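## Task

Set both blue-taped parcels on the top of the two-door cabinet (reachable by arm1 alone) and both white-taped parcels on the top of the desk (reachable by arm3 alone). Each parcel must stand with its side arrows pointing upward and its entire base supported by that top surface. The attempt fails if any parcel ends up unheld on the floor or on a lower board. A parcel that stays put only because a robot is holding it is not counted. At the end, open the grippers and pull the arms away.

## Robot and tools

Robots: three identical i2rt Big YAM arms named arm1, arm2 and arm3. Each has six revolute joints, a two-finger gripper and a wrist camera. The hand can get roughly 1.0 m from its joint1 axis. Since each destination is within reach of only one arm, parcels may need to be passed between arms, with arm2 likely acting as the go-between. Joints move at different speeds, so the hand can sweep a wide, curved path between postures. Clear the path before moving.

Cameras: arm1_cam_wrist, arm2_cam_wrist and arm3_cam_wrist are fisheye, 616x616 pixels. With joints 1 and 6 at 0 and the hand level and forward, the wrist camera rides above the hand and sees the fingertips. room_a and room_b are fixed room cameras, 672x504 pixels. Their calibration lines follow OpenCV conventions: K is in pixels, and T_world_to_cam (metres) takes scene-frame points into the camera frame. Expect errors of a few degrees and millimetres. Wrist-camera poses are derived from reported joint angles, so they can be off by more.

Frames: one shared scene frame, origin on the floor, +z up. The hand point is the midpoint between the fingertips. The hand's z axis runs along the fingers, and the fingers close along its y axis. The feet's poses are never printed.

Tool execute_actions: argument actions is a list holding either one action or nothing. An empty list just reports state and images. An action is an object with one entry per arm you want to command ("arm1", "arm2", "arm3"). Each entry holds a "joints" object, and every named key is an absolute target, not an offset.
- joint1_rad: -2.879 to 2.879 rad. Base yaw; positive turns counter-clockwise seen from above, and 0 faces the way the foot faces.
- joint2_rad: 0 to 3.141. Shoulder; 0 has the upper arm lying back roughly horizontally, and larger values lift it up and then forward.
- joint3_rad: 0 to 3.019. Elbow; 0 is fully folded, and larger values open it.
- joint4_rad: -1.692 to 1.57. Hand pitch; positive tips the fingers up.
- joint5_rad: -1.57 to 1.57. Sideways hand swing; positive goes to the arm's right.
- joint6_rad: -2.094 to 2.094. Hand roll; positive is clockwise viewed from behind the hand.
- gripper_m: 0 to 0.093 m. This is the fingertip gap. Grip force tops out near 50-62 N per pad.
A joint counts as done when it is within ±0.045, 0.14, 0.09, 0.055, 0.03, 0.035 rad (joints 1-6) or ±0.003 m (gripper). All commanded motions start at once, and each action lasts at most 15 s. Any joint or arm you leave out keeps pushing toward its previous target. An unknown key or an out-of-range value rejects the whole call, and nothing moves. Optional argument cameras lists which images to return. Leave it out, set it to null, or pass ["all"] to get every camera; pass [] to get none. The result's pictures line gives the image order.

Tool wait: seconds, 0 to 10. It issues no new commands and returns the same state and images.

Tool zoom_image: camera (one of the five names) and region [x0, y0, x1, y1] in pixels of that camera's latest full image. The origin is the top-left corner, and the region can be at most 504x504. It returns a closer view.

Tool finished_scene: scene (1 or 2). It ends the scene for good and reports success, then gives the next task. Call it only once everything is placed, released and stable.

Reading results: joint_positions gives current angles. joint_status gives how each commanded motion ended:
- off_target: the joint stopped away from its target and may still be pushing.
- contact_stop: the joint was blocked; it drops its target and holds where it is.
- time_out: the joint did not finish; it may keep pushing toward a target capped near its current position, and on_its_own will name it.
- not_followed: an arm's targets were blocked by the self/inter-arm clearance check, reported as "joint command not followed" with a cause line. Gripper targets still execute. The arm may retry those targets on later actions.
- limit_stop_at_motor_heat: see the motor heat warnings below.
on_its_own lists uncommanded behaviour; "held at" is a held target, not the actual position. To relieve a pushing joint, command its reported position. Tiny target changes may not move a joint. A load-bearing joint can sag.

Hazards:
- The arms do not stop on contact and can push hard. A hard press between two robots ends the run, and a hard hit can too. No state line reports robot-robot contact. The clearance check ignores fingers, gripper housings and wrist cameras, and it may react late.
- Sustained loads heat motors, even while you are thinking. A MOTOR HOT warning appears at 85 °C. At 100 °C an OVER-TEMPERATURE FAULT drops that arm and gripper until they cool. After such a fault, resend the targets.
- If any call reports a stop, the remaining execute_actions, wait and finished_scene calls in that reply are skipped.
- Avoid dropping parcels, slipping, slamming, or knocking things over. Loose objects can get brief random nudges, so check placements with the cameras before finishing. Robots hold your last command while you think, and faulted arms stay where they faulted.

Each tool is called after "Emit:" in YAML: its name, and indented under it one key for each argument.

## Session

Emit:
execute_actions:
  actions: []
  cameras: ["room_a","room_b"]

Scene clock: 0.00 s.
Motor temperatures (°C, as the motors report them): arm1=[23 26 27 25 26 25] | arm2=[24 26 27 26 27 23] | arm3=[26 24 26 26 26 23]
arm1.joint_positions: joint1_rad=-0.857 joint2_rad=+0.557 joint3_rad=+1.546 joint4_rad=-1.614 joint5_rad=-0.086 joint6_rad=-0.146 gripper_m=+0.094
arm1.joint_status: not commanded
arm1.hand: x=-1.2823 y=+0.2670 z=+1.4418 quat_wxyz=(-0.046, -0.878, -0.161, +0.448) (m; scene frame)
arm2.joint_positions: joint1_rad=-0.561 joint2_rad=+0.435 joint3_rad=+1.639 joint4_rad=-1.564 joint5_rad=-0.308 joint6_rad=-0.321 gripper_m=+0.095
arm2.joint_status: not commanded
arm2.hand: x=-0.0148 y=-0.2215 z=+1.5464 quat_wxyz=(-0.510, +0.526, -0.627, -0.263) (m; scene frame)
arm3.joint_positions: joint1_rad=+0.072 joint2_rad=+0.528 joint3_rad=+1.558 joint4_rad=-1.374 joint5_rad=+0.276 joint6_rad=-0.571 gripper_m=+0.094
arm3.joint_status: not commanded
arm3.hand: x=+1.1345 y=+0.1620 z=+1.4691 quat_wxyz=(-0.517, +0.743, -0.331, -0.267) (m; scene frame)
pictures: room_a, room_b
Images, in order (width x height): room_a 672x504, room_b 672x504.

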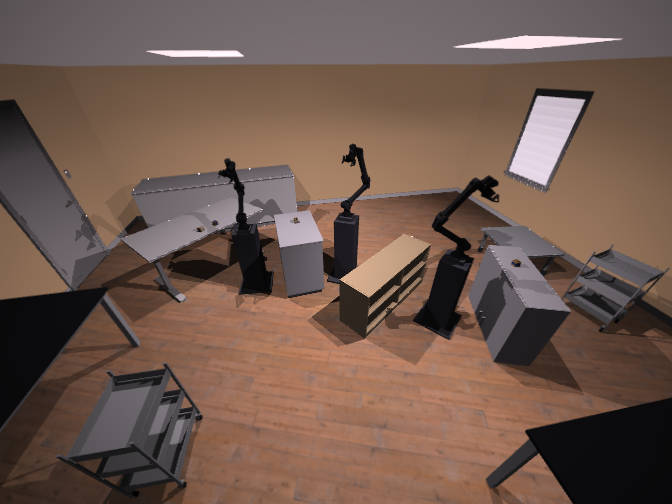

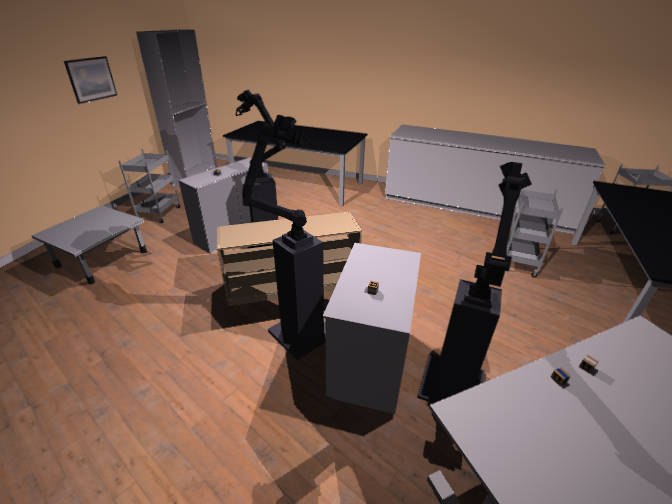

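Emit:
execute_actions:
  actions:
    - {"arm1":{"joints":{"joint1_rad":-1.0,"joint2_rad":1.2,"joint3_rad":1.0,"joint4_rad":-0.8,"joint5_rad":0,"joint6_rad":0}},"arm2":{"joints":{"joint1_rad":-1.4,"joint2_rad":1.2,"joint3_rad":0.9,"joint4_rad":-0.7,"joint5_rad":0,"joint6_rad":0}},"arm3":{"joints":{"joint1_rad":-2.1,"joint2_rad":1.2,"joint3_rad":1.0,"joint4_rad":-0.8,"joint5_rad":0,"joint6_rad":0}}}

Emit:
zoom_image:
  camera: "room_b"
  region: [520, 330, 640, 410]

Scene clock: 2.43 s.
Motor temperatures (°C, as the motors report them): arm1=[23 26 28 25 26 25] | arm2=[24 26 27 27 27 23] | arm3=[26 24 27 26 26 23]
arm1.joint_positions: joint1_rad=-0.995 joint2_rad=+1.207 joint3_rad=+0.971 joint4_rad=-0.815 joint5_rad=-0.002 joint6_rad=-0.011 gripper_m=+0.094
arm1.joint_status: all done
arm1.hand: x=-1.5806 y=+0.2904 z=+1.0792 quat_wxyz=(-0.004, -0.968, -0.023, +0.250) (m; scene frame)
arm2.joint_positions: joint1_rad=-1.397 joint2_rad=+1.212 joint3_rad=+0.895 joint4_rad=-0.724 joint5_rad=-0.002 joint6_rad=-0.008 gripper_m=+0.095
arm2.joint_status: all done
arm2.hand: x=+0.4244 y=-0.3036 z=+1.1054 quat_wxyz=(-0.267, +0.013, -0.964, +0.003) (m; scene frame)
arm3.joint_positions: joint1_rad=-2.101 joint2_rad=+1.208 joint3_rad=+0.977 joint4_rad=-0.809 joint5_rad=-0.001 joint6_rad=-0.009 gripper_m=+0.094
arm3.joint_status: all done
arm3.hand: x=+1.5780 y=-0.1063 z=+1.0538 quat_wxyz=(-0.263, -0.116, -0.957, +0.032) (m; scene frame)
pictures: arm1_cam_wrist, arm2_cam_wrist, arm3_cam_wrist, room_a, room_b
camera_calibration (this result's frames):
arm1_cam_wrist: T_world_to_cam=[[-0.0592199, 0.998225, 0.00631765, -0.392782], [0.991655, 0.0581018, 0.115083, 1.43331], [0.114511, 0.0130801, -0.993336, 1.37273], [0, 0, 0, 1]] pos_world=[-1.6018, 0.290852, 1.20111]
arm2_cam_wrist: T_world_to_cam=[[0.0391028, -0.999068, 0.0182722, -0.34396], [-0.995448, -0.0373576, 0.0876791, 0.320482], [-0.0869148, -0.0216175, -0.995981, 1.25433], [0, 0, 0, 1]] pos_world=[0.441493, -0.304552, 1.22748]
arm3_cam_wrist: T_world_to_cam=[[-0.240564, -0.970599, 0.00810809, 0.269112], [-0.967166, 0.240402, 0.0824401, 1.47078], [-0.0819655, 0.0119903, -0.996563, 1.30368], [0, 0, 0, 1]] pos_world=[1.59408, -0.10801, 1.17577]
Images, in order (width x height): arm1_cam_wrist 616x616, arm2_cam_wrist 616x616, arm3_cam_wrist 616x616, room_a 672x504, room_b 672x504.

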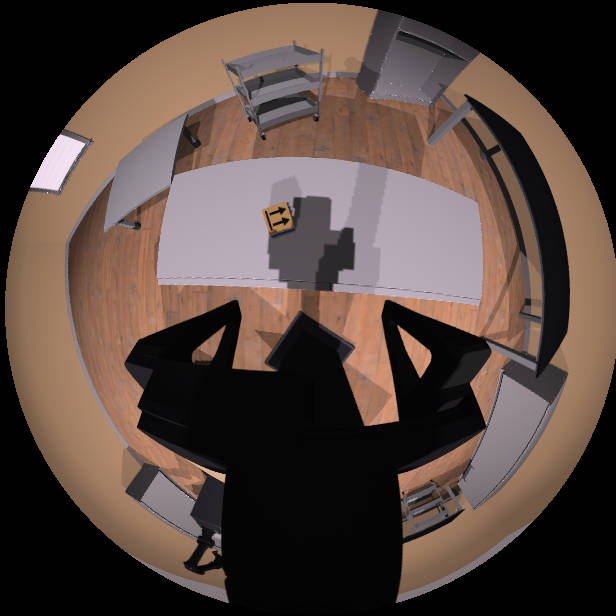

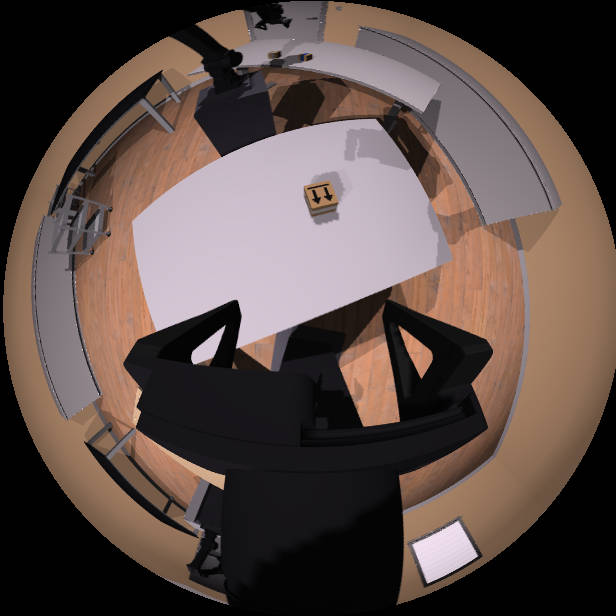

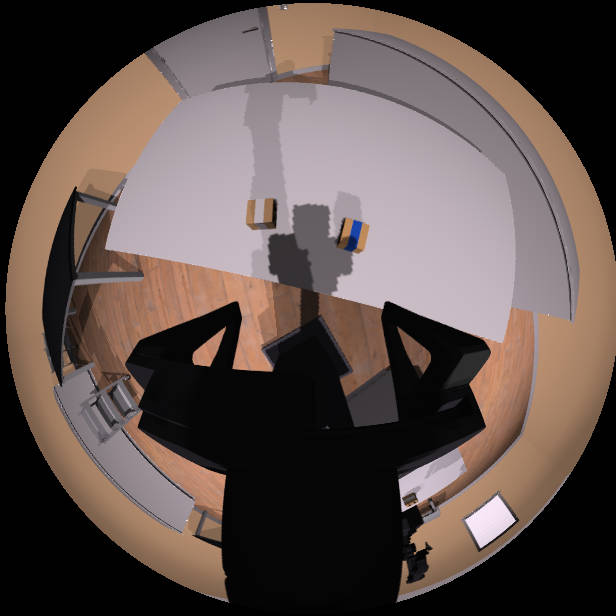

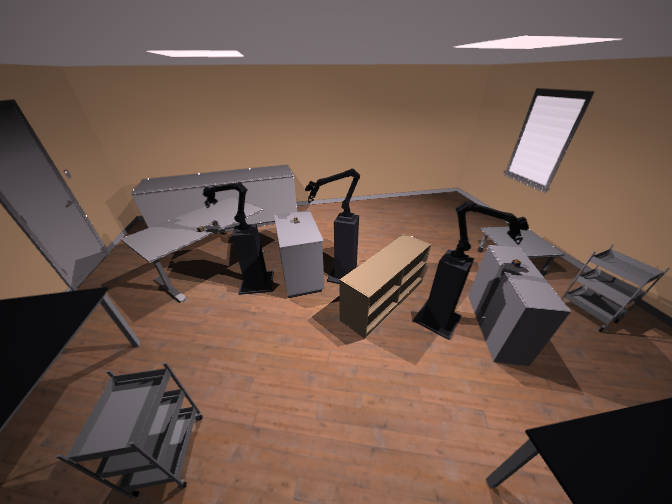

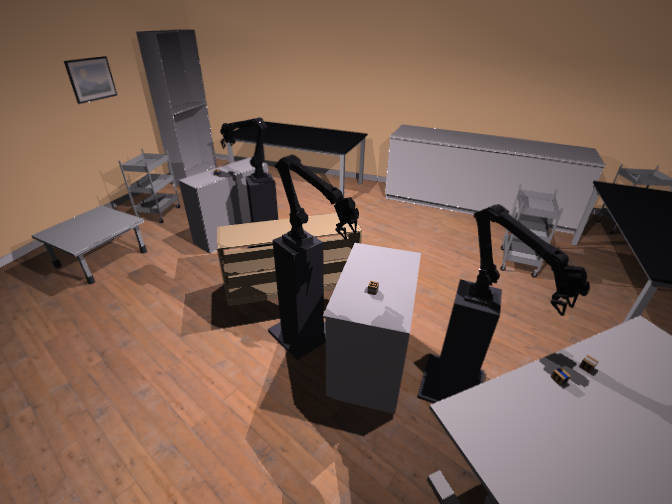

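Region (520, 330, 640, 410) of room_b's 672x504 image, scaled by 4.200, with more detail than that image has.

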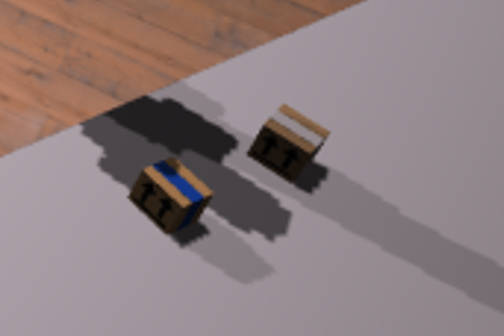

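Emit:
execute_actions:
  actions:
    - {"arm1":{"joints":{"joint1_rad":-0.88,"joint2_rad":2.02,"joint3_rad":1.65,"joint4_rad":-1.14,"joint6_rad":1.48}},"arm2":{"joints":{"joint1_rad":0.3}},"arm3":{"joints":{"joint1_rad":-2.25,"joint2_rad":1.95,"joint3_rad":1.56,"joint4_rad":-1.155,"joint6_rad":0.07}}}
  cameras: ["arm1_cam_wrist","arm3_cam_wrist","arm2_cam_wrist"]

Scene clock: 5.27 s.
Motor temperatures (°C, as the motors report them): arm1=[23 27 29 25 26 25] | arm2=[24 26 28 27 27 23] | arm3=[26 25 29 26 26 23]
arm1.joint_positions: joint1_rad=-0.874 joint2_rad=+2.039 joint3_rad=+1.604 joint4_rad=-1.133 joint5_rad=+0.000 joint6_rad=+1.469 gripper_m=+0.094
arm1.joint_status: all done
arm1.hand: x=-1.7275 y=+0.2133 z=+0.9024 quat_wxyz=(+0.004, -0.793, +0.610, -0.004) (m; scene frame)
arm2.joint_positions: joint1_rad=+0.296 joint2_rad=+1.212 joint3_rad=+0.895 joint4_rad=-0.718 joint5_rad=-0.001 joint6_rad=-0.006 gripper_m=+0.095
arm2.joint_status: all done
arm2.hand: x=-0.0748 y=+0.1266 z=+1.0964 quat_wxyz=(-0.174, +0.731, -0.631, -0.192) (m; scene frame)
arm3.joint_positions: joint1_rad=-2.257 joint2_rad=+1.960 joint3_rad=+1.523 joint4_rad=-1.146 joint5_rad=-0.001 joint6_rad=+0.060 gripper_m=+0.094
arm3.joint_status: all done
arm3.hand: x=+1.6703 y=-0.2208 z=+0.8921 quat_wxyz=(+0.004, -0.231, -0.973, -0.003) (m; scene frame)
pictures: arm1_cam_wrist, arm2_cam_wrist, arm3_cam_wrist
camera_calibration (this result's frames):
arm1_cam_wrist: T_world_to_cam=[[0.96351, 0.267584, 0.0068569, 1.59875], [0.213524, -0.783796, 0.583156, 0.0167358], [0.161418, -0.560412, -0.812331, 1.25494], [0, 0, 0, 1]] pos_world=[-1.74655, 0.288599, 0.998702]
arm2_cam_wrist: T_world_to_cam=[[0.987281, 0.15806, 0.0171358, 0.0312129], [0.155496, -0.982441, 0.10311, 0.0292223], [0.0331324, -0.099134, -0.994522, 1.22847], [0, 0, 0, 1]] pos_world=[-0.076062, 0.145559, 1.21819]
arm3_cam_wrist: T_world_to_cam=[[-0.446772, -0.894644, 0.00275612, 0.547372], [-0.723363, 0.363046, 0.587319, 0.770405], [-0.526442, 0.260404, -0.809351, 1.78175], [0, 0, 0, 1]] pos_world=[1.73982, -0.253965, 0.988082]
Images, in order (width x height): arm1_cam_wrist 616x616, arm2_cam_wrist 616x616, arm3_cam_wrist 616x616.

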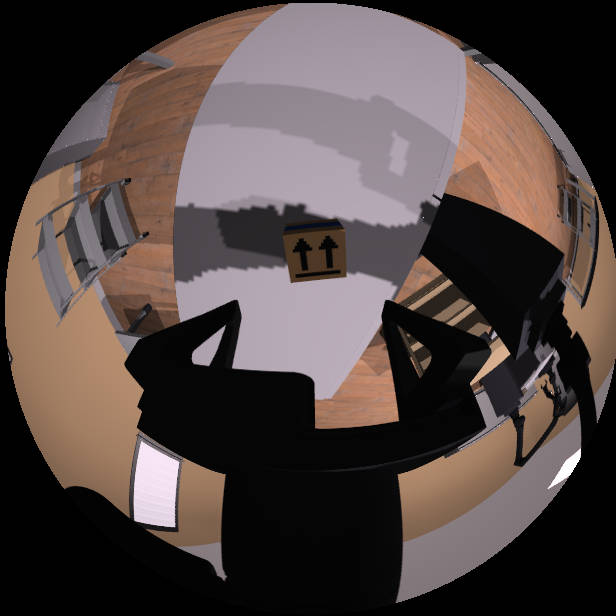

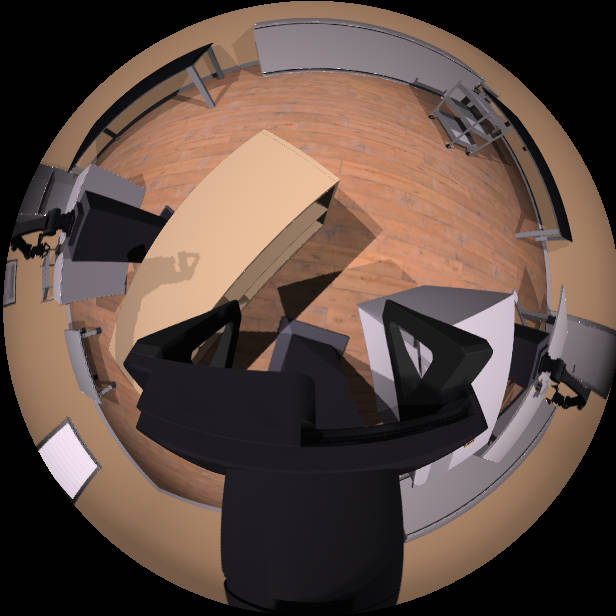

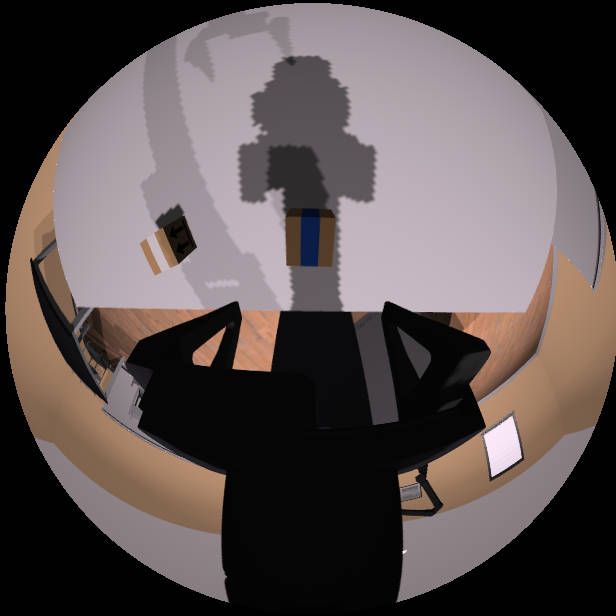

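Emit:
execute_actions:
  actions:
    - {"arm1":{"joints":{"joint2_rad":2.17,"joint3_rad":1.545,"joint4_rad":-0.905,"joint6_rad":1.38}},"arm3":{"joints":{"joint2_rad":2.17,"joint3_rad":1.475,"joint4_rad":-0.85}}}
  cameras: ["arm1_cam_wrist","arm3_cam_wrist"]

Scene clock: 6.97 s.
Motor temperatures (°C, as the motors report them): arm1=[23 27 29 25 26 26] | arm2=[24 26 28 27 27 23] | arm3=[26 25 29 26 26 23]
arm1.joint_positions: joint1_rad=-0.874 joint2_rad=+2.189 joint3_rad=+1.528 joint4_rad=-0.915 joint5_rad=+0.000 joint6_rad=+1.391 gripper_m=+0.094
arm1.joint_status: all done
arm1.hand: x=-1.7224 y=+0.2140 z=+0.7907 quat_wxyz=(+0.006, -0.816, +0.578, -0.007) (m; scene frame)
arm2.joint_positions: joint1_rad=+0.296 joint2_rad=+1.212 joint3_rad=+0.895 joint4_rad=-0.718 joint5_rad=-0.001 joint6_rad=-0.006 gripper_m=+0.095
arm2.joint_status: not commanded
arm2.hand: x=-0.0748 y=+0.1266 z=+1.0964 quat_wxyz=(-0.174, +0.731, -0.631, -0.192) (m; scene frame)
arm3.joint_positions: joint1_rad=-2.257 joint2_rad=+2.176 joint3_rad=+1.462 joint4_rad=-0.860 joint5_rad=-0.002 joint6_rad=+0.062 gripper_m=+0.094
arm3.joint_status: all done
arm3.hand: x=+1.6804 y=-0.2243 z=+0.7525 quat_wxyz=(-0.001, -0.232, -0.973, -0.003) (m; scene frame)
pictures: arm1_cam_wrist, arm3_cam_wrist
camera_calibration (this result's frames):
arm1_cam_wrist: T_world_to_cam=[[0.9397, 0.341676, 0.0148934, 1.53117], [0.268918, -0.765098, 0.585071, 0.171196], [0.2113, -0.545786, -0.810845, 1.24539], [0, 0, 0, 1]] pos_world=[-1.74803, 0.287533, 0.886852]
arm3_cam_wrist: T_world_to_cam=[[-0.448196, -0.893935, 0.000618047, 0.553348], [-0.728857, 0.365831, 0.578737, 0.8773], [-0.517579, 0.258937, -0.815514, 1.66446], [0, 0, 0, 1]] pos_world=[1.74892, -0.257276, 0.849322]
Images, in order (width x height): arm1_cam_wrist 616x616, arm3_cam_wrist 616x616.

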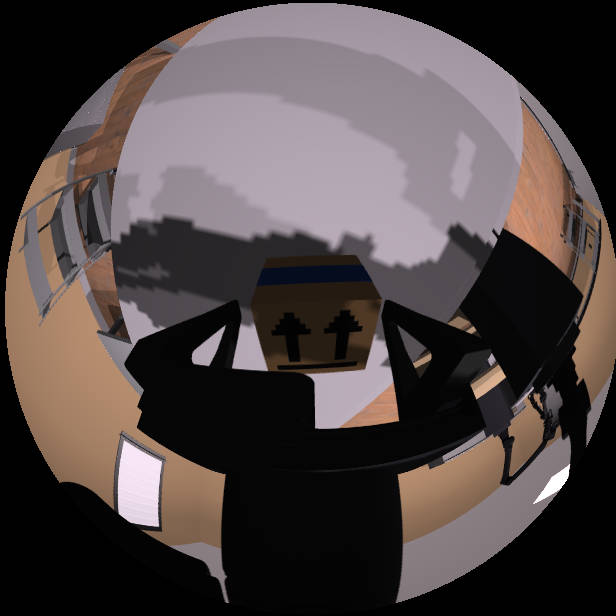

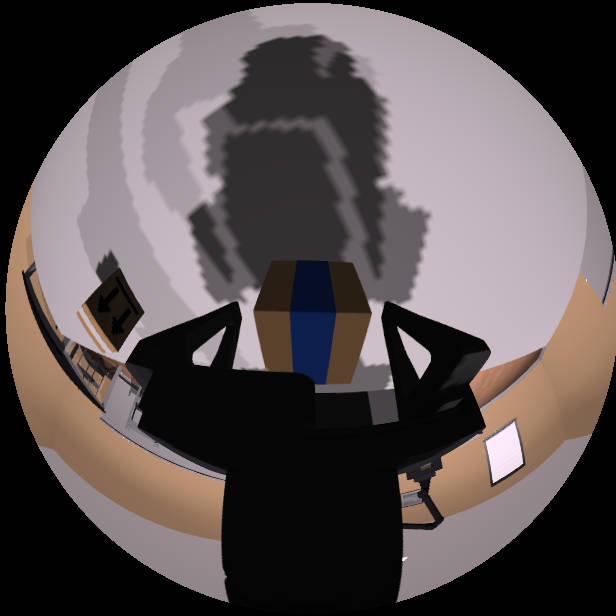

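Emit:
execute_actions:
  actions:
    - {"arm1":{"joints":{"gripper_m":0.03}},"arm3":{"joints":{"gripper_m":0.03}}}
  cameras: []

Emit:
execute_actions:
  actions:
    - {"arm1":{"joints":{"joint2_rad":1.6}},"arm3":{"joints":{"joint2_rad":1.88,"joint3_rad":1.56,"joint4_rad":-1.2}}}
  cameras: []

Emit:
execute_actions:
  actions:
    - {"arm1":{"joints":{"joint2_rad":1.8,"joint3_rad":0.87,"joint4_rad":1.47,"joint6_rad":0}},"arm3":{"joints":{"joint1_rad":1.35,"joint6_rad":-0.3}}}
  cameras: []

Emit:
execute_actions:
  actions:
    - {"arm1":{"joints":{"joint2_rad":2.36}},"arm3":{"joints":{"joint2_rad":2.02,"joint4_rad":-1.07}}}
  cameras: ["arm3_cam_wrist","room_b"]

Emit:
zoom_image:
  camera: "room_b"
  region: [340, 210, 460, 310]

Scene clock: 8.47 s.
Motor temperatures (°C, as the motors report them): arm1=[23 27 29 25 26 26] | arm2=[24 26 28 27 27 23] | arm3=[26 25 29 26 26 23]
arm1.joint_positions: joint1_rad=-0.874 joint2_rad=+2.189 joint3_rad=+1.528 joint4_rad=-0.914 joint5_rad=+0.000 joint6_rad=+1.390 gripper_m=+0.055
arm1.joint_status: gripper_m off_target (ended at +0.055, target +0.030)
arm1.hand: x=-1.7225 y=+0.2140 z=+0.7907 quat_wxyz=(+0.006, -0.816, +0.578, -0.007) (m; scene frame)
arm2.joint_positions: joint1_rad=+0.296 joint2_rad=+1.212 joint3_rad=+0.895 joint4_rad=-0.718 joint5_rad=-0.001 joint6_rad=-0.006 gripper_m=+0.095
arm2.joint_status: not commanded
arm2.hand: x=-0.0748 y=+0.1266 z=+1.0964 quat_wxyz=(-0.174, +0.731, -0.631, -0.192) (m; scene frame)
arm3.joint_positions: joint1_rad=-2.257 joint2_rad=+2.176 joint3_rad=+1.462 joint4_rad=-0.860 joint5_rad=-0.002 joint6_rad=+0.062 gripper_m=+0.049
arm3.joint_status: gripper_m off_target (ended at +0.049, target +0.030)
arm3.hand: x=+1.6804 y=-0.2243 z=+0.7525 quat_wxyz=(-0.001, -0.232, -0.973, -0.003) (m; scene frame)
pictures: none
No camera images: the call's "cameras" was empty. Leave "cameras" out to get every camera's image.

Scene clock: 10.13 s.
Motor temperatures (°C, as the motors report them): arm1=[23 28 29 25 26 26] | arm2=[24 26 29 27 27 23] | arm3=[26 26 30 26 26 23]
arm1.joint_positions: joint1_rad=-0.874 joint2_rad=+1.610 joint3_rad=+1.526 joint4_rad=-0.913 joint5_rad=+0.000 joint6_rad=+1.390 gripper_m=+0.055
arm1.joint_status: all done
arm1.hand: x=-1.7489 y=+0.2102 z=+1.1386 quat_wxyz=(-0.193, -0.784, +0.556, +0.197) (m; scene frame)
arm2.joint_positions: joint1_rad=+0.296 joint2_rad=+1.212 joint3_rad=+0.895 joint4_rad=-0.718 joint5_rad=-0.001 joint6_rad=-0.006 gripper_m=+0.095
arm2.joint_status: not commanded
arm2.hand: x=-0.0748 y=+0.1266 z=+1.0964 quat_wxyz=(-0.174, +0.731, -0.631, -0.192) (m; scene frame)
arm3.joint_positions: joint1_rad=-2.257 joint2_rad=+1.876 joint3_rad=+1.549 joint4_rad=-1.190 joint5_rad=-0.002 joint6_rad=+0.062 gripper_m=+0.049
arm3.joint_status: all done
arm3.hand: x=+1.6739 y=-0.2224 z=+0.9477 quat_wxyz=(-0.029, -0.232, -0.972, +0.002) (m; scene frame)
pictures: none
No camera images: the call's "cameras" was empty. Leave "cameras" out to get every camera's image.

Scene clock: 13.13 s.
Motor temperatures (°C, as the motors report them): arm1=[23 28 29 25 26 26] | arm2=[24 26 29 27 27 23] | arm3=[26 26 30 26 26 23]
arm1.joint_positions: joint1_rad=-0.874 joint2_rad=+1.813 joint3_rad=+0.863 joint4_rad=+1.450 joint5_rad=+0.000 joint6_rad=+0.011 gripper_m=+0.055
arm1.joint_status: all done
arm1.hand: x=-1.7474 y=+0.2104 z=+1.1597 quat_wxyz=(-0.072, -0.515, -0.037, +0.853) (m; scene frame)
arm2.joint_positions: joint1_rad=+0.296 joint2_rad=+1.212 joint3_rad=+0.895 joint4_rad=-0.718 joint5_rad=-0.001 joint6_rad=-0.006 gripper_m=+0.095
arm2.joint_status: not commanded
arm2.hand: x=-0.0748 y=+0.1266 z=+1.0964 quat_wxyz=(-0.174, +0.731, -0.631, -0.192) (m; scene frame)
arm3.joint_positions: joint1_rad=+1.357 joint2_rad=+1.876 joint3_rad=+1.549 joint4_rad=-1.190 joint5_rad=+0.000 joint6_rad=-0.292 gripper_m=+0.049
arm3.joint_status: all done
arm3.hand: x=+0.5714 y=-0.0329 z=+0.9415 quat_wxyz=(-0.003, +0.984, +0.178, -0.024) (m; scene frame)
pictures: none
No camera images: the call's "cameras" was empty. Leave "cameras" out to get every camera's image.

Scene clock: 14.37 s.
Motor temperatures (°C, as the motors report them): arm1=[23 28 29 25 26 26] | arm2=[24 26 29 27 27 23] | arm3=[26 26 30 26 26 23]
arm1.joint_positions: joint1_rad=-0.874 joint2_rad=+2.380 joint3_rad=+0.863 joint4_rad=+1.460 joint5_rad=+0.000 joint6_rad=+0.011 gripper_m=+0.055
arm1.joint_status: all done
arm1.hand: x=-1.7347 y=+0.2121 z=+0.8186 quat_wxyz=(-0.058, -0.730, -0.053, +0.679) (m; scene frame)
arm2.joint_positions: joint1_rad=+0.296 joint2_rad=+1.212 joint3_rad=+0.895 joint4_rad=-0.718 joint5_rad=-0.001 joint6_rad=-0.006 gripper_m=+0.095
arm2.joint_status: not commanded
arm2.hand: x=-0.0748 y=+0.1266 z=+1.0964 quat_wxyz=(-0.174, +0.731, -0.631, -0.192) (m; scene frame)
arm3.joint_positions: joint1_rad=+1.357 joint2_rad=+2.034 joint3_rad=+1.549 joint4_rad=-1.080 joint5_rad=+0.000 joint6_rad=-0.292 gripper_m=+0.049
arm3.joint_status: all done
arm3.hand: x=+0.5564 y=-0.0338 z=+0.8532 quat_wxyz=(+0.000, +0.984, +0.178, +0.001) (m; scene frame)
pictures: arm3_cam_wrist, room_b
camera_calibration (this result's frames):
arm3_cam_wrist: T_world_to_cam=[[-0.353217, 0.935511, 0.00758763, 0.222806], [0.762885, 0.283325, 0.581148, -0.90477], [0.541521, 0.21106, -0.813762, 0.52308], [0, 0, 0, 1]] pos_world=[0.485676, -0.0624944, 0.949778]
Images, in order (width x height): arm3_cam_wrist 616x616, room_b 672x504.

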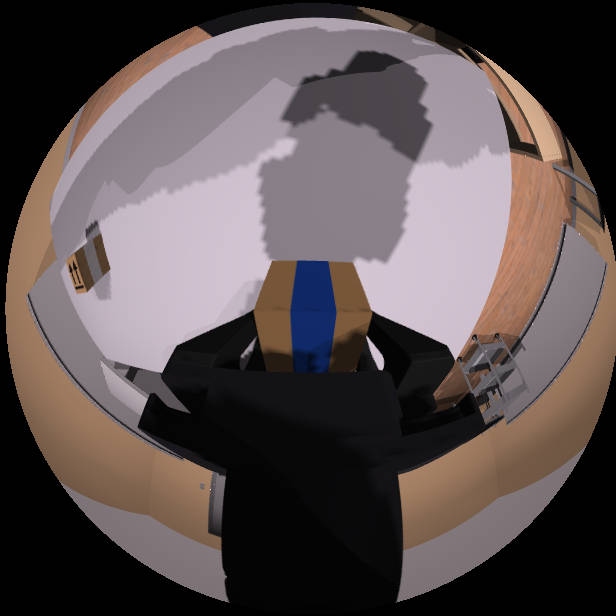

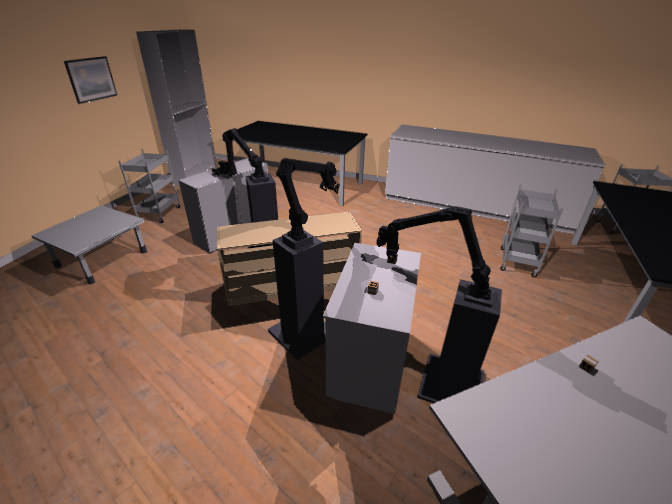

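Region (340, 210, 460, 310) of room_b's 672x504 image, scaled by 4.200, with more detail than that image has.

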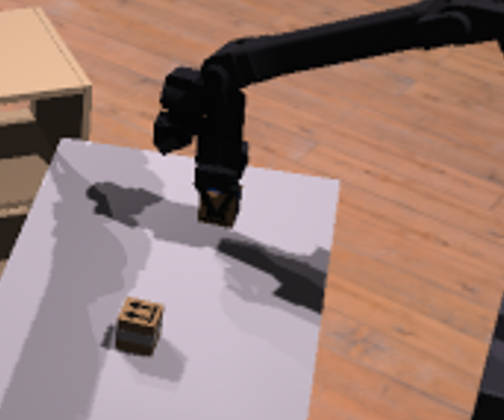

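Emit:
execute_actions:
  actions:
    - {"arm1":{"joints":{"joint4_rad":1.35}},"arm3":{"joints":{"joint2_rad":2.1,"joint4_rad":-1.03}}}
  cameras: ["room_b"]

Emit:
zoom_image:
  camera: "room_b"
  region: [340, 210, 460, 310]

Scene clock: 15.43 s.
Motor temperatures (°C, as the motors report them): arm1=[23 28 29 25 26 26] | arm2=[24 26 29 27 27 23] | arm3=[26 26 30 26 26 23]
arm1.joint_positions: joint1_rad=-0.874 joint2_rad=+2.379 joint3_rad=+0.863 joint4_rad=+1.355 joint5_rad=+0.000 joint6_rad=+0.011 gripper_m=+0.055
arm1.joint_status: all done
arm1.hand: x=-1.7316 y=+0.2125 z=+0.7931 quat_wxyz=(-0.054, -0.764, -0.056, +0.640) (m; scene frame)
arm2.joint_positions: joint1_rad=+0.296 joint2_rad=+1.212 joint3_rad=+0.895 joint4_rad=-0.718 joint5_rad=-0.001 joint6_rad=-0.006 gripper_m=+0.095
arm2.joint_status: not commanded
arm2.hand: x=-0.0748 y=+0.1266 z=+1.0964 quat_wxyz=(-0.174, +0.731, -0.631, -0.192) (m; scene frame)
arm3.joint_positions: joint1_rad=+1.357 joint2_rad=+2.095 joint3_rad=+1.549 joint4_rad=-1.040 joint5_rad=+0.000 joint6_rad=-0.292 gripper_m=+0.049
arm3.joint_status: all done
arm3.hand: x=+0.5547 y=-0.0338 z=+0.8188 quat_wxyz=(+0.001, +0.984, +0.178, +0.011) (m; scene frame)
pictures: room_b
Images, in order (width x height): room_b 672x504.

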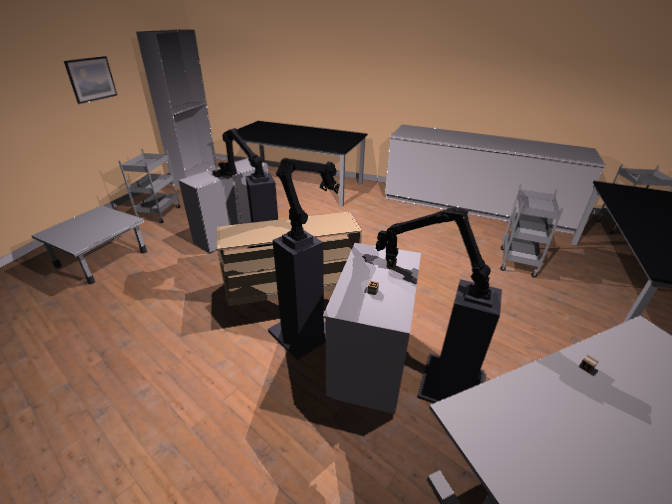

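Region (340, 210, 460, 310) of room_b's 672x504 image, scaled by 4.200, with more detail than that image has.

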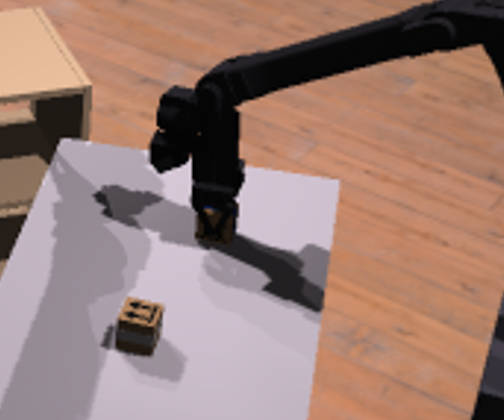

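Emit:
execute_actions:
  actions:
    - {"arm1":{"joints":{"gripper_m":0.093}},"arm3":{"joints":{"gripper_m":0.093}}}
  cameras: ["arm1_cam_wrist","arm3_cam_wrist"]

Emit:
execute_actions:
  actions:
    - {"arm1":{"joints":{"joint2_rad":1.3}},"arm3":{"joints":{"joint2_rad":1.9,"joint4_rad":-1.22}}}
  cameras: []

Emit:
execute_actions:
  actions:
    - {"arm1":{"joints":{"joint1_rad":0.3,"joint3_rad":1.3,"joint4_rad":-1.2}},"arm3":{"joints":{"joint1_rad":1.85,"joint2_rad":2.02,"joint3_rad":1.71,"joint6_rad":0.27}}}
  cameras: ["arm3_cam_wrist"]

Scene clock: 16.57 s.
Motor temperatures (°C, as the motors report them): arm1=[23 28 29 25 26 26] | arm2=[24 26 29 27 27 23] | arm3=[26 26 30 26 26 23]
arm1.joint_positions: joint1_rad=-0.874 joint2_rad=+2.379 joint3_rad=+0.863 joint4_rad=+1.355 joint5_rad=+0.000 joint6_rad=+0.010 gripper_m=+0.093
arm1.joint_status: all done
arm1.hand: x=-1.7316 y=+0.2125 z=+0.7931 quat_wxyz=(-0.054, -0.764, -0.056, +0.640) (m; scene frame)
arm2.joint_positions: joint1_rad=+0.296 joint2_rad=+1.212 joint3_rad=+0.895 joint4_rad=-0.718 joint5_rad=-0.001 joint6_rad=-0.006 gripper_m=+0.095
arm2.joint_status: not commanded
arm2.hand: x=-0.0748 y=+0.1266 z=+1.0964 quat_wxyz=(-0.174, +0.731, -0.631, -0.192) (m; scene frame)
arm3.joint_positions: joint1_rad=+1.357 joint2_rad=+2.095 joint3_rad=+1.549 joint4_rad=-1.040 joint5_rad=+0.000 joint6_rad=-0.292 gripper_m=+0.093
arm3.joint_status: all done
arm3.hand: x=+0.5547 y=-0.0338 z=+0.8188 quat_wxyz=(+0.001, +0.984, +0.178, +0.011) (m; scene frame)
pictures: arm1_cam_wrist, arm3_cam_wrist
camera_calibration (this result's frames):
arm1_cam_wrist: T_world_to_cam=[[-0.160564, 0.987025, -0.000785413, -0.489664], [0.705394, 0.114193, -0.699556, 1.75895], [-0.69039, -0.112878, -0.714577, -0.481244], [0, 0, 0, 1]] pos_world=[-1.65162, 0.228128, 0.886215]
arm3_cam_wrist: T_world_to_cam=[[-0.353284, 0.935515, 0.00171405, 0.2274], [0.751011, 0.282515, 0.596798, -0.889769], [0.557829, 0.212127, -0.802389, 0.477628], [0, 0, 0, 1]] pos_world=[0.482127, -0.0626799, 0.913867]
Images, in order (width x height): arm1_cam_wrist 616x616, arm3_cam_wrist 616x616.

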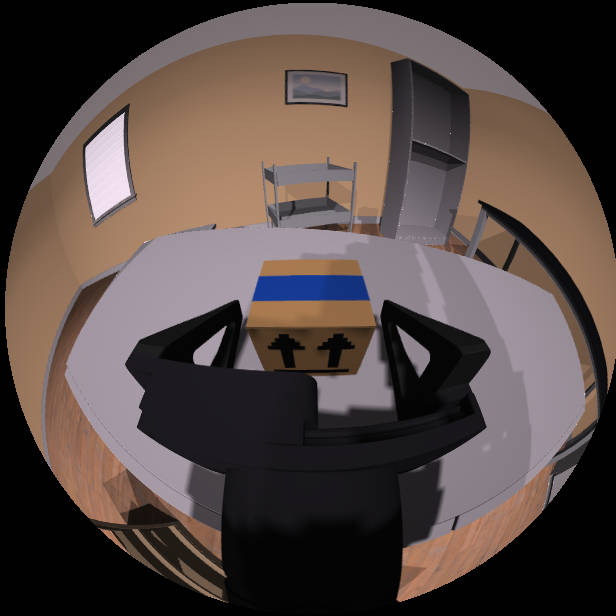

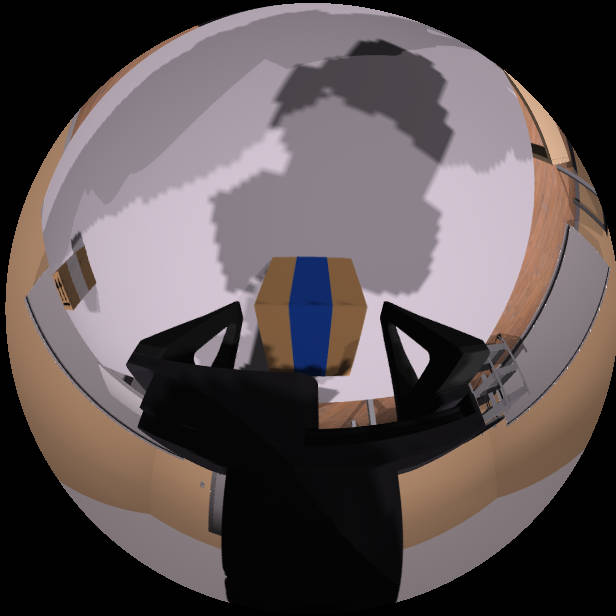

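Scene clock: 18.17 s.
Motor temperatures (°C, as the motors report them): arm1=[23 28 29 25 26 26] | arm2=[24 26 29 27 27 23] | arm3=[26 26 30 26 26 23]
arm1.joint_positions: joint1_rad=-0.874 joint2_rad=+1.296 joint3_rad=+0.863 joint4_rad=+1.349 joint5_rad=+0.000 joint6_rad=+0.010 gripper_m=+0.093
arm1.joint_status: all done
arm1.hand: x=-1.6170 y=+0.2314 z=+1.4212 quat_wxyz=(-0.079, -0.327, -0.023, +0.941) (m; scene frame)
arm2.joint_positions: joint1_rad=+0.296 joint2_rad=+1.212 joint3_rad=+0.895 joint4_rad=-0.718 joint5_rad=-0.001 joint6_rad=-0.006 gripper_m=+0.095
arm2.joint_status: not commanded
arm2.hand: x=-0.0748 y=+0.1266 z=+1.0964 quat_wxyz=(-0.174, +0.731, -0.631, -0.192) (m; scene frame)
arm3.joint_positions: joint1_rad=+1.357 joint2_rad=+1.885 joint3_rad=+1.548 joint4_rad=-1.211 joint5_rad=+0.000 joint6_rad=-0.292 gripper_m=+0.093
arm3.joint_status: all done
arm3.hand: x=+0.5770 y=-0.0325 z=+0.9366 quat_wxyz=(-0.002, +0.984, +0.178, -0.009) (m; scene frame)
pictures: none
No camera images: the call's "cameras" was empty. Leave "cameras" out to get every camera's image.

Scene clock: 20.40 s.
Motor temperatures (°C, as the motors report them): arm1=[23 28 30 25 26 26] | arm2=[24 26 30 27 27 23] | arm3=[26 27 31 26 26 23]
arm1.joint_positions: joint1_rad=+0.304 joint2_rad=+1.306 joint3_rad=+1.264 joint4_rad=-1.192 joint5_rad=-0.001 joint6_rad=+0.010 gripper_m=+0.093
arm1.joint_status: all done
arm1.hand: x=-1.2429 y=-0.1320 z=+1.1435 quat_wxyz=(-0.109, -0.778, -0.606, +0.125) (m; scene frame)
arm2.joint_positions: joint1_rad=+0.296 joint2_rad=+1.212 joint3_rad=+0.895 joint4_rad=-0.718 joint5_rad=-0.001 joint6_rad=-0.006 gripper_m=+0.095
arm2.joint_status: not commanded
arm2.hand: x=-0.0748 y=+0.1266 z=+1.0964 quat_wxyz=(-0.174, +0.731, -0.631, -0.192) (m; scene frame)
arm3.joint_positions: joint1_rad=+1.843 joint2_rad=+2.020 joint3_rad=+1.675 joint4_rad=-1.215 joint5_rad=-0.001 joint6_rad=+0.260 gripper_m=+0.093
arm3.joint_status: all done
arm3.hand: x=+0.6267 y=-0.3148 z=+0.9058 quat_wxyz=(+0.002, +0.989, +0.146, -0.002) (m; scene frame)
pictures: arm3_cam_wrist
camera_calibration (this result's frames):
arm3_cam_wrist: T_world_to_cam=[[-0.291087, 0.956692, 0.00309218, 0.482014], [0.782141, 0.236113, 0.576634, -0.932244], [0.55093, 0.170269, -0.816997, 0.571286], [0, 0, 0, 1]] pos_world=[0.554715, -0.338296, 1.00281]
Images, in order (width x height): arm3_cam_wrist 616x616.

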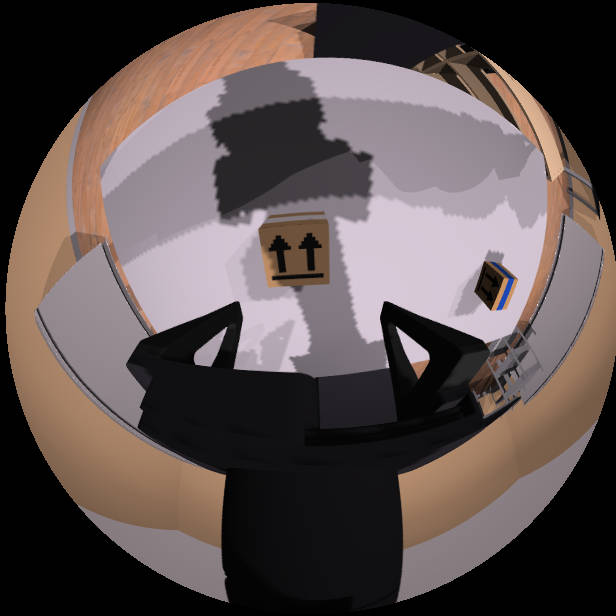

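Emit:
zoom_image:
  camera: "arm3_cam_wrist"
  region: [450, 240, 540, 320]

Emit:
execute_actions:
  actions:
    - {"arm3":{"joints":{"joint1_rad":1.875,"joint2_rad":2.18,"joint3_rad":1.675,"joint4_rad":-1.06,"joint6_rad":0.22}}}
  cameras: ["arm3_cam_wrist"]

Region (450, 240, 540, 320) of arm3_cam_wrist's 616x616 image, scaled by 5.600, with more detail than that image has.

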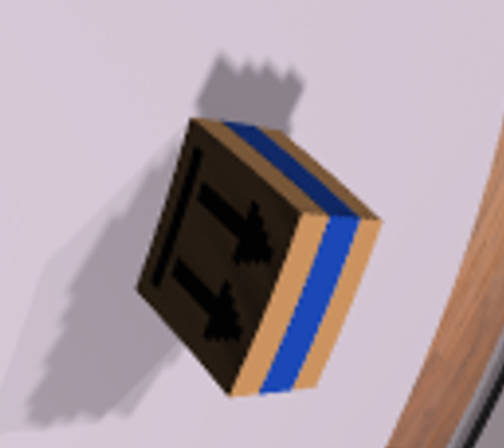

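Scene clock: 21.77 s.
Motor temperatures (°C, as the motors report them): arm1=[23 28 30 25 26 26] | arm2=[24 26 30 27 27 23] | arm3=[26 27 31 26 26 23]
arm1.joint_positions: joint1_rad=+0.304 joint2_rad=+1.306 joint3_rad=+1.264 joint4_rad=-1.192 joint5_rad=-0.001 joint6_rad=+0.010 gripper_m=+0.093
arm1.joint_status: not commanded
arm1.hand: x=-1.2429 y=-0.1320 z=+1.1435 quat_wxyz=(-0.109, -0.778, -0.606, +0.125) (m; scene frame)
arm2.joint_positions: joint1_rad=+0.296 joint2_rad=+1.212 joint3_rad=+0.895 joint4_rad=-0.718 joint5_rad=-0.001 joint6_rad=-0.006 gripper_m=+0.095
arm2.joint_status: not commanded
arm2.hand: x=-0.0748 y=+0.1266 z=+1.0964 quat_wxyz=(-0.174, +0.731, -0.631, -0.192) (m; scene frame)
arm3.joint_positions: joint1_rad=+1.872 joint2_rad=+2.178 joint3_rad=+1.668 joint4_rad=-1.067 joint5_rad=-0.003 joint6_rad=+0.230 gripper_m=+0.093
arm3.joint_status: all done
arm3.hand: x=+0.6237 y=-0.3383 z=+0.8086 quat_wxyz=(+0.000, +0.985, +0.175, +0.007) (m; scene frame)
pictures: arm3_cam_wrist
camera_calibration (this result's frames):
arm3_cam_wrist: T_world_to_cam=[[-0.346485, 0.938041, 0.00522443, 0.530389], [0.757725, 0.276589, 0.59106, -0.850995], [0.552994, 0.208752, -0.806611, 0.500849], [0, 0, 0, 1]] pos_world=[0.551625, -0.366704, 0.904208]
Images, in order (width x height): arm3_cam_wrist 616x616.

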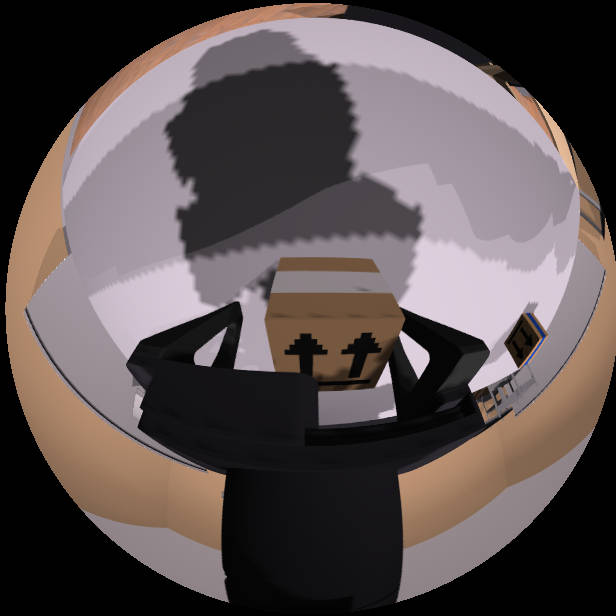

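Emit:
execute_actions:
  actions:
    - {"arm3":{"joints":{"joint1_rad":1.855,"gripper_m":0.03}}}
  cameras: []

Emit:
execute_actions:
  actions:
    - {"arm3":{"joints":{"joint2_rad":1.6}}}
  cameras: []

Emit:
execute_actions:
  actions:
    - {"arm2":{"joints":{"joint2_rad":2.0,"joint3_rad":1.74,"joint4_rad":-1.09,"joint6_rad":0.1}},"arm3":{"joints":{"joint1_rad":-2.35,"joint2_rad":1.8,"joint3_rad":0.87,"joint4_rad":1.44,"joint6_rad":0}}}
  cameras: []

Emit:
execute_actions:
  actions:
    - {"arm2":{"joints":{"joint1_rad":-0.945,"joint2_rad":2.19}},"arm3":{"joints":{"joint2_rad":2.39}}}
  cameras: ["arm2_cam_wrist","arm3_cam_wrist"]

Scene clock: 23.13 s.
Motor temperatures (°C, as the motors report them): arm1=[23 28 30 25 26 26] | arm2=[24 26 30 27 27 23] | arm3=[26 27 31 26 26 23]
arm1.joint_positions: joint1_rad=+0.304 joint2_rad=+1.306 joint3_rad=+1.264 joint4_rad=-1.192 joint5_rad=-0.001 joint6_rad=+0.010 gripper_m=+0.093
arm1.joint_status: not commanded
arm1.hand: x=-1.2429 y=-0.1320 z=+1.1435 quat_wxyz=(-0.109, -0.778, -0.606, +0.125) (m; scene frame)
arm2.joint_positions: joint1_rad=+0.296 joint2_rad=+1.212 joint3_rad=+0.895 joint4_rad=-0.718 joint5_rad=-0.001 joint6_rad=-0.006 gripper_m=+0.095
arm2.joint_status: not commanded
arm2.hand: x=-0.0748 y=+0.1266 z=+1.0964 quat_wxyz=(-0.174, +0.731, -0.631, -0.192) (m; scene frame)
arm3.joint_positions: joint1_rad=+1.861 joint2_rad=+2.178 joint3_rad=+1.668 joint4_rad=-1.067 joint5_rad=-0.002 joint6_rad=+0.229 gripper_m=+0.053
arm3.joint_status: gripper_m off_target (ended at +0.053, target +0.030); the others done
arm3.hand: x=+0.6201 y=-0.3328 z=+0.8085 quat_wxyz=(-0.001, +0.985, +0.170, +0.007) (m; scene frame)
pictures: none
No camera images: the call's "cameras" was empty. Leave "cameras" out to get every camera's image.

Scene clock: 24.83 s.
Motor temperatures (°C, as the motors report them): arm1=[23 28 31 25 26 26] | arm2=[24 26 30 27 27 23] | arm3=[26 27 31 26 26 23]
arm1.joint_positions: joint1_rad=+0.304 joint2_rad=+1.306 joint3_rad=+1.264 joint4_rad=-1.192 joint5_rad=-0.001 joint6_rad=+0.010 gripper_m=+0.093
arm1.joint_status: not commanded
arm1.hand: x=-1.2429 y=-0.1320 z=+1.1435 quat_wxyz=(-0.109, -0.778, -0.606, +0.125) (m; scene frame)
arm2.joint_positions: joint1_rad=+0.296 joint2_rad=+1.212 joint3_rad=+0.895 joint4_rad=-0.718 joint5_rad=-0.001 joint6_rad=-0.006 gripper_m=+0.095
arm2.joint_status: not commanded
arm2.hand: x=-0.0748 y=+0.1266 z=+1.0964 quat_wxyz=(-0.174, +0.731, -0.631, -0.192) (m; scene frame)
arm3.joint_positions: joint1_rad=+1.861 joint2_rad=+1.611 joint3_rad=+1.663 joint4_rad=-1.067 joint5_rad=-0.002 joint6_rad=+0.229 gripper_m=+0.053
arm3.joint_status: all done
arm3.hand: x=+0.6258 y=-0.3284 z=+1.1558 quat_wxyz=(+0.108, +0.948, +0.164, -0.249) (m; scene frame)
pictures: none
No camera images: the call's "cameras" was empty. Leave "cameras" out to get every camera's image.

Scene clock: 27.97 s.
Motor temperatures (°C, as the motors report them): arm1=[23 28 31 25 26 26] | arm2=[24 27 31 27 27 23] | arm3=[26 27 31 26 26 23]
arm1.joint_positions: joint1_rad=+0.304 joint2_rad=+1.306 joint3_rad=+1.264 joint4_rad=-1.192 joint5_rad=-0.001 joint6_rad=+0.010 gripper_m=+0.093
arm1.joint_status: not commanded
arm1.hand: x=-1.2429 y=-0.1320 z=+1.1435 quat_wxyz=(-0.109, -0.778, -0.606, +0.125) (m; scene frame)
arm2.joint_positions: joint1_rad=+0.296 joint2_rad=+2.002 joint3_rad=+1.686 joint4_rad=-1.073 joint5_rad=-0.001 joint6_rad=+0.092 gripper_m=+0.095
arm2.joint_status: all done
arm2.hand: x=-0.1022 y=+0.3321 z=+1.0012 quat_wxyz=(-0.056, +0.721, -0.688, -0.064) (m; scene frame)
arm3.joint_positions: joint1_rad=-2.357 joint2_rad=+1.812 joint3_rad=+0.870 joint4_rad=+1.420 joint5_rad=+0.000 joint6_rad=+0.010 gripper_m=+0.053
arm3.joint_status: all done
arm3.hand: x=+1.6879 y=-0.2968 z=+1.1308 quat_wxyz=(-0.830, -0.134, -0.500, +0.209) (m; scene frame)
pictures: none
No camera images: the call's "cameras" was empty. Leave "cameras" out to get every camera's image.

Scene clock: 29.73 s.
Motor temperatures (°C, as the motors report them): arm1=[23 28 32 25 26 26] | arm2=[24 27 31 27 27 23] | arm3=[26 27 30 26 26 23]
arm1.joint_positions: joint1_rad=+0.304 joint2_rad=+1.306 joint3_rad=+1.264 joint4_rad=-1.192 joint5_rad=-0.001 joint6_rad=+0.010 gripper_m=+0.093
arm1.joint_status: not commanded
arm1.hand: x=-1.2429 y=-0.1320 z=+1.1435 quat_wxyz=(-0.109, -0.778, -0.606, +0.125) (m; scene frame)
arm2.joint_positions: joint1_rad=-0.957 joint2_rad=+2.211 joint3_rad=+1.719 joint4_rad=-1.073 joint5_rad=+0.002 joint6_rad=+0.095 gripper_m=+0.095
arm2.joint_status: all done
arm2.hand: x=+0.5632 y=-0.0315 z=+0.8942 quat_wxyz=(-0.008, +0.179, -0.984, +0.006) (m; scene frame)
arm3.joint_positions: joint1_rad=-2.357 joint2_rad=+2.406 joint3_rad=+0.861 joint4_rad=+1.431 joint5_rad=+0.000 joint6_rad=+0.010 gripper_m=+0.053
arm3.joint_status: all done
arm3.hand: x=+1.6734 y=-0.2869 z=+0.7691 quat_wxyz=(-0.647, -0.191, -0.720, +0.162) (m; scene frame)
pictures: arm2_cam_wrist, arm3_cam_wrist
camera_calibration (this result's frames):
arm2_cam_wrist: T_world_to_cam=[[0.367573, -0.929928, 0.0111441, -0.250117], [-0.761956, -0.294265, 0.576916, -0.0897528], [-0.533211, -0.22055, -0.816727, 1.14668], [0, 0, 0, 1]] pos_world=[0.634973, -0.00610112, 0.991095]
arm3_cam_wrist: T_world_to_cam=[[-0.490519, -0.871365, -0.0106929, 0.580234], [-0.576034, 0.333426, -0.746333, 1.63951], [0.653893, -0.359931, -0.665487, -0.562753], [0, 0, 0, 1]] pos_world=[1.59701, -0.243613, 0.855321]
Images, in order (width x height): arm2_cam_wrist 616x616, arm3_cam_wrist 616x616.

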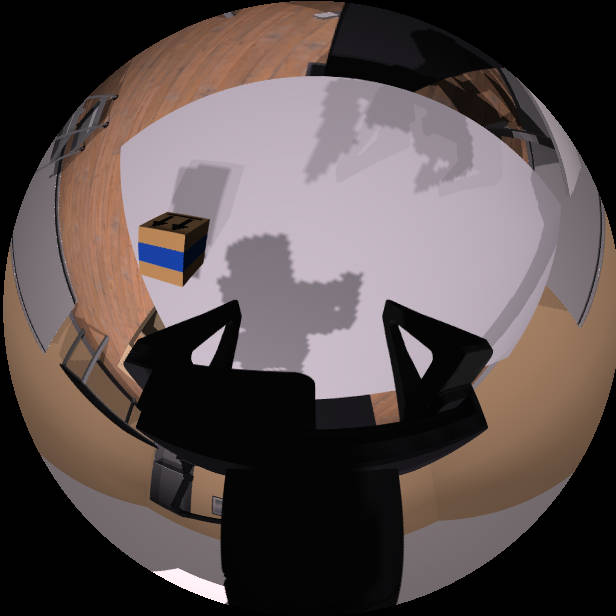

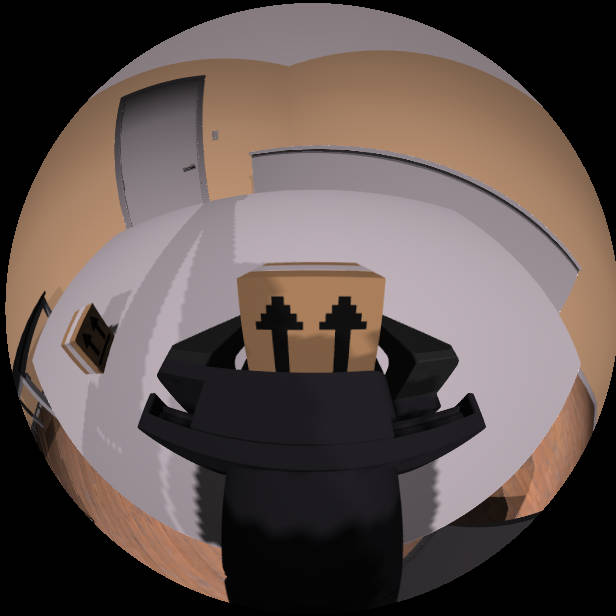

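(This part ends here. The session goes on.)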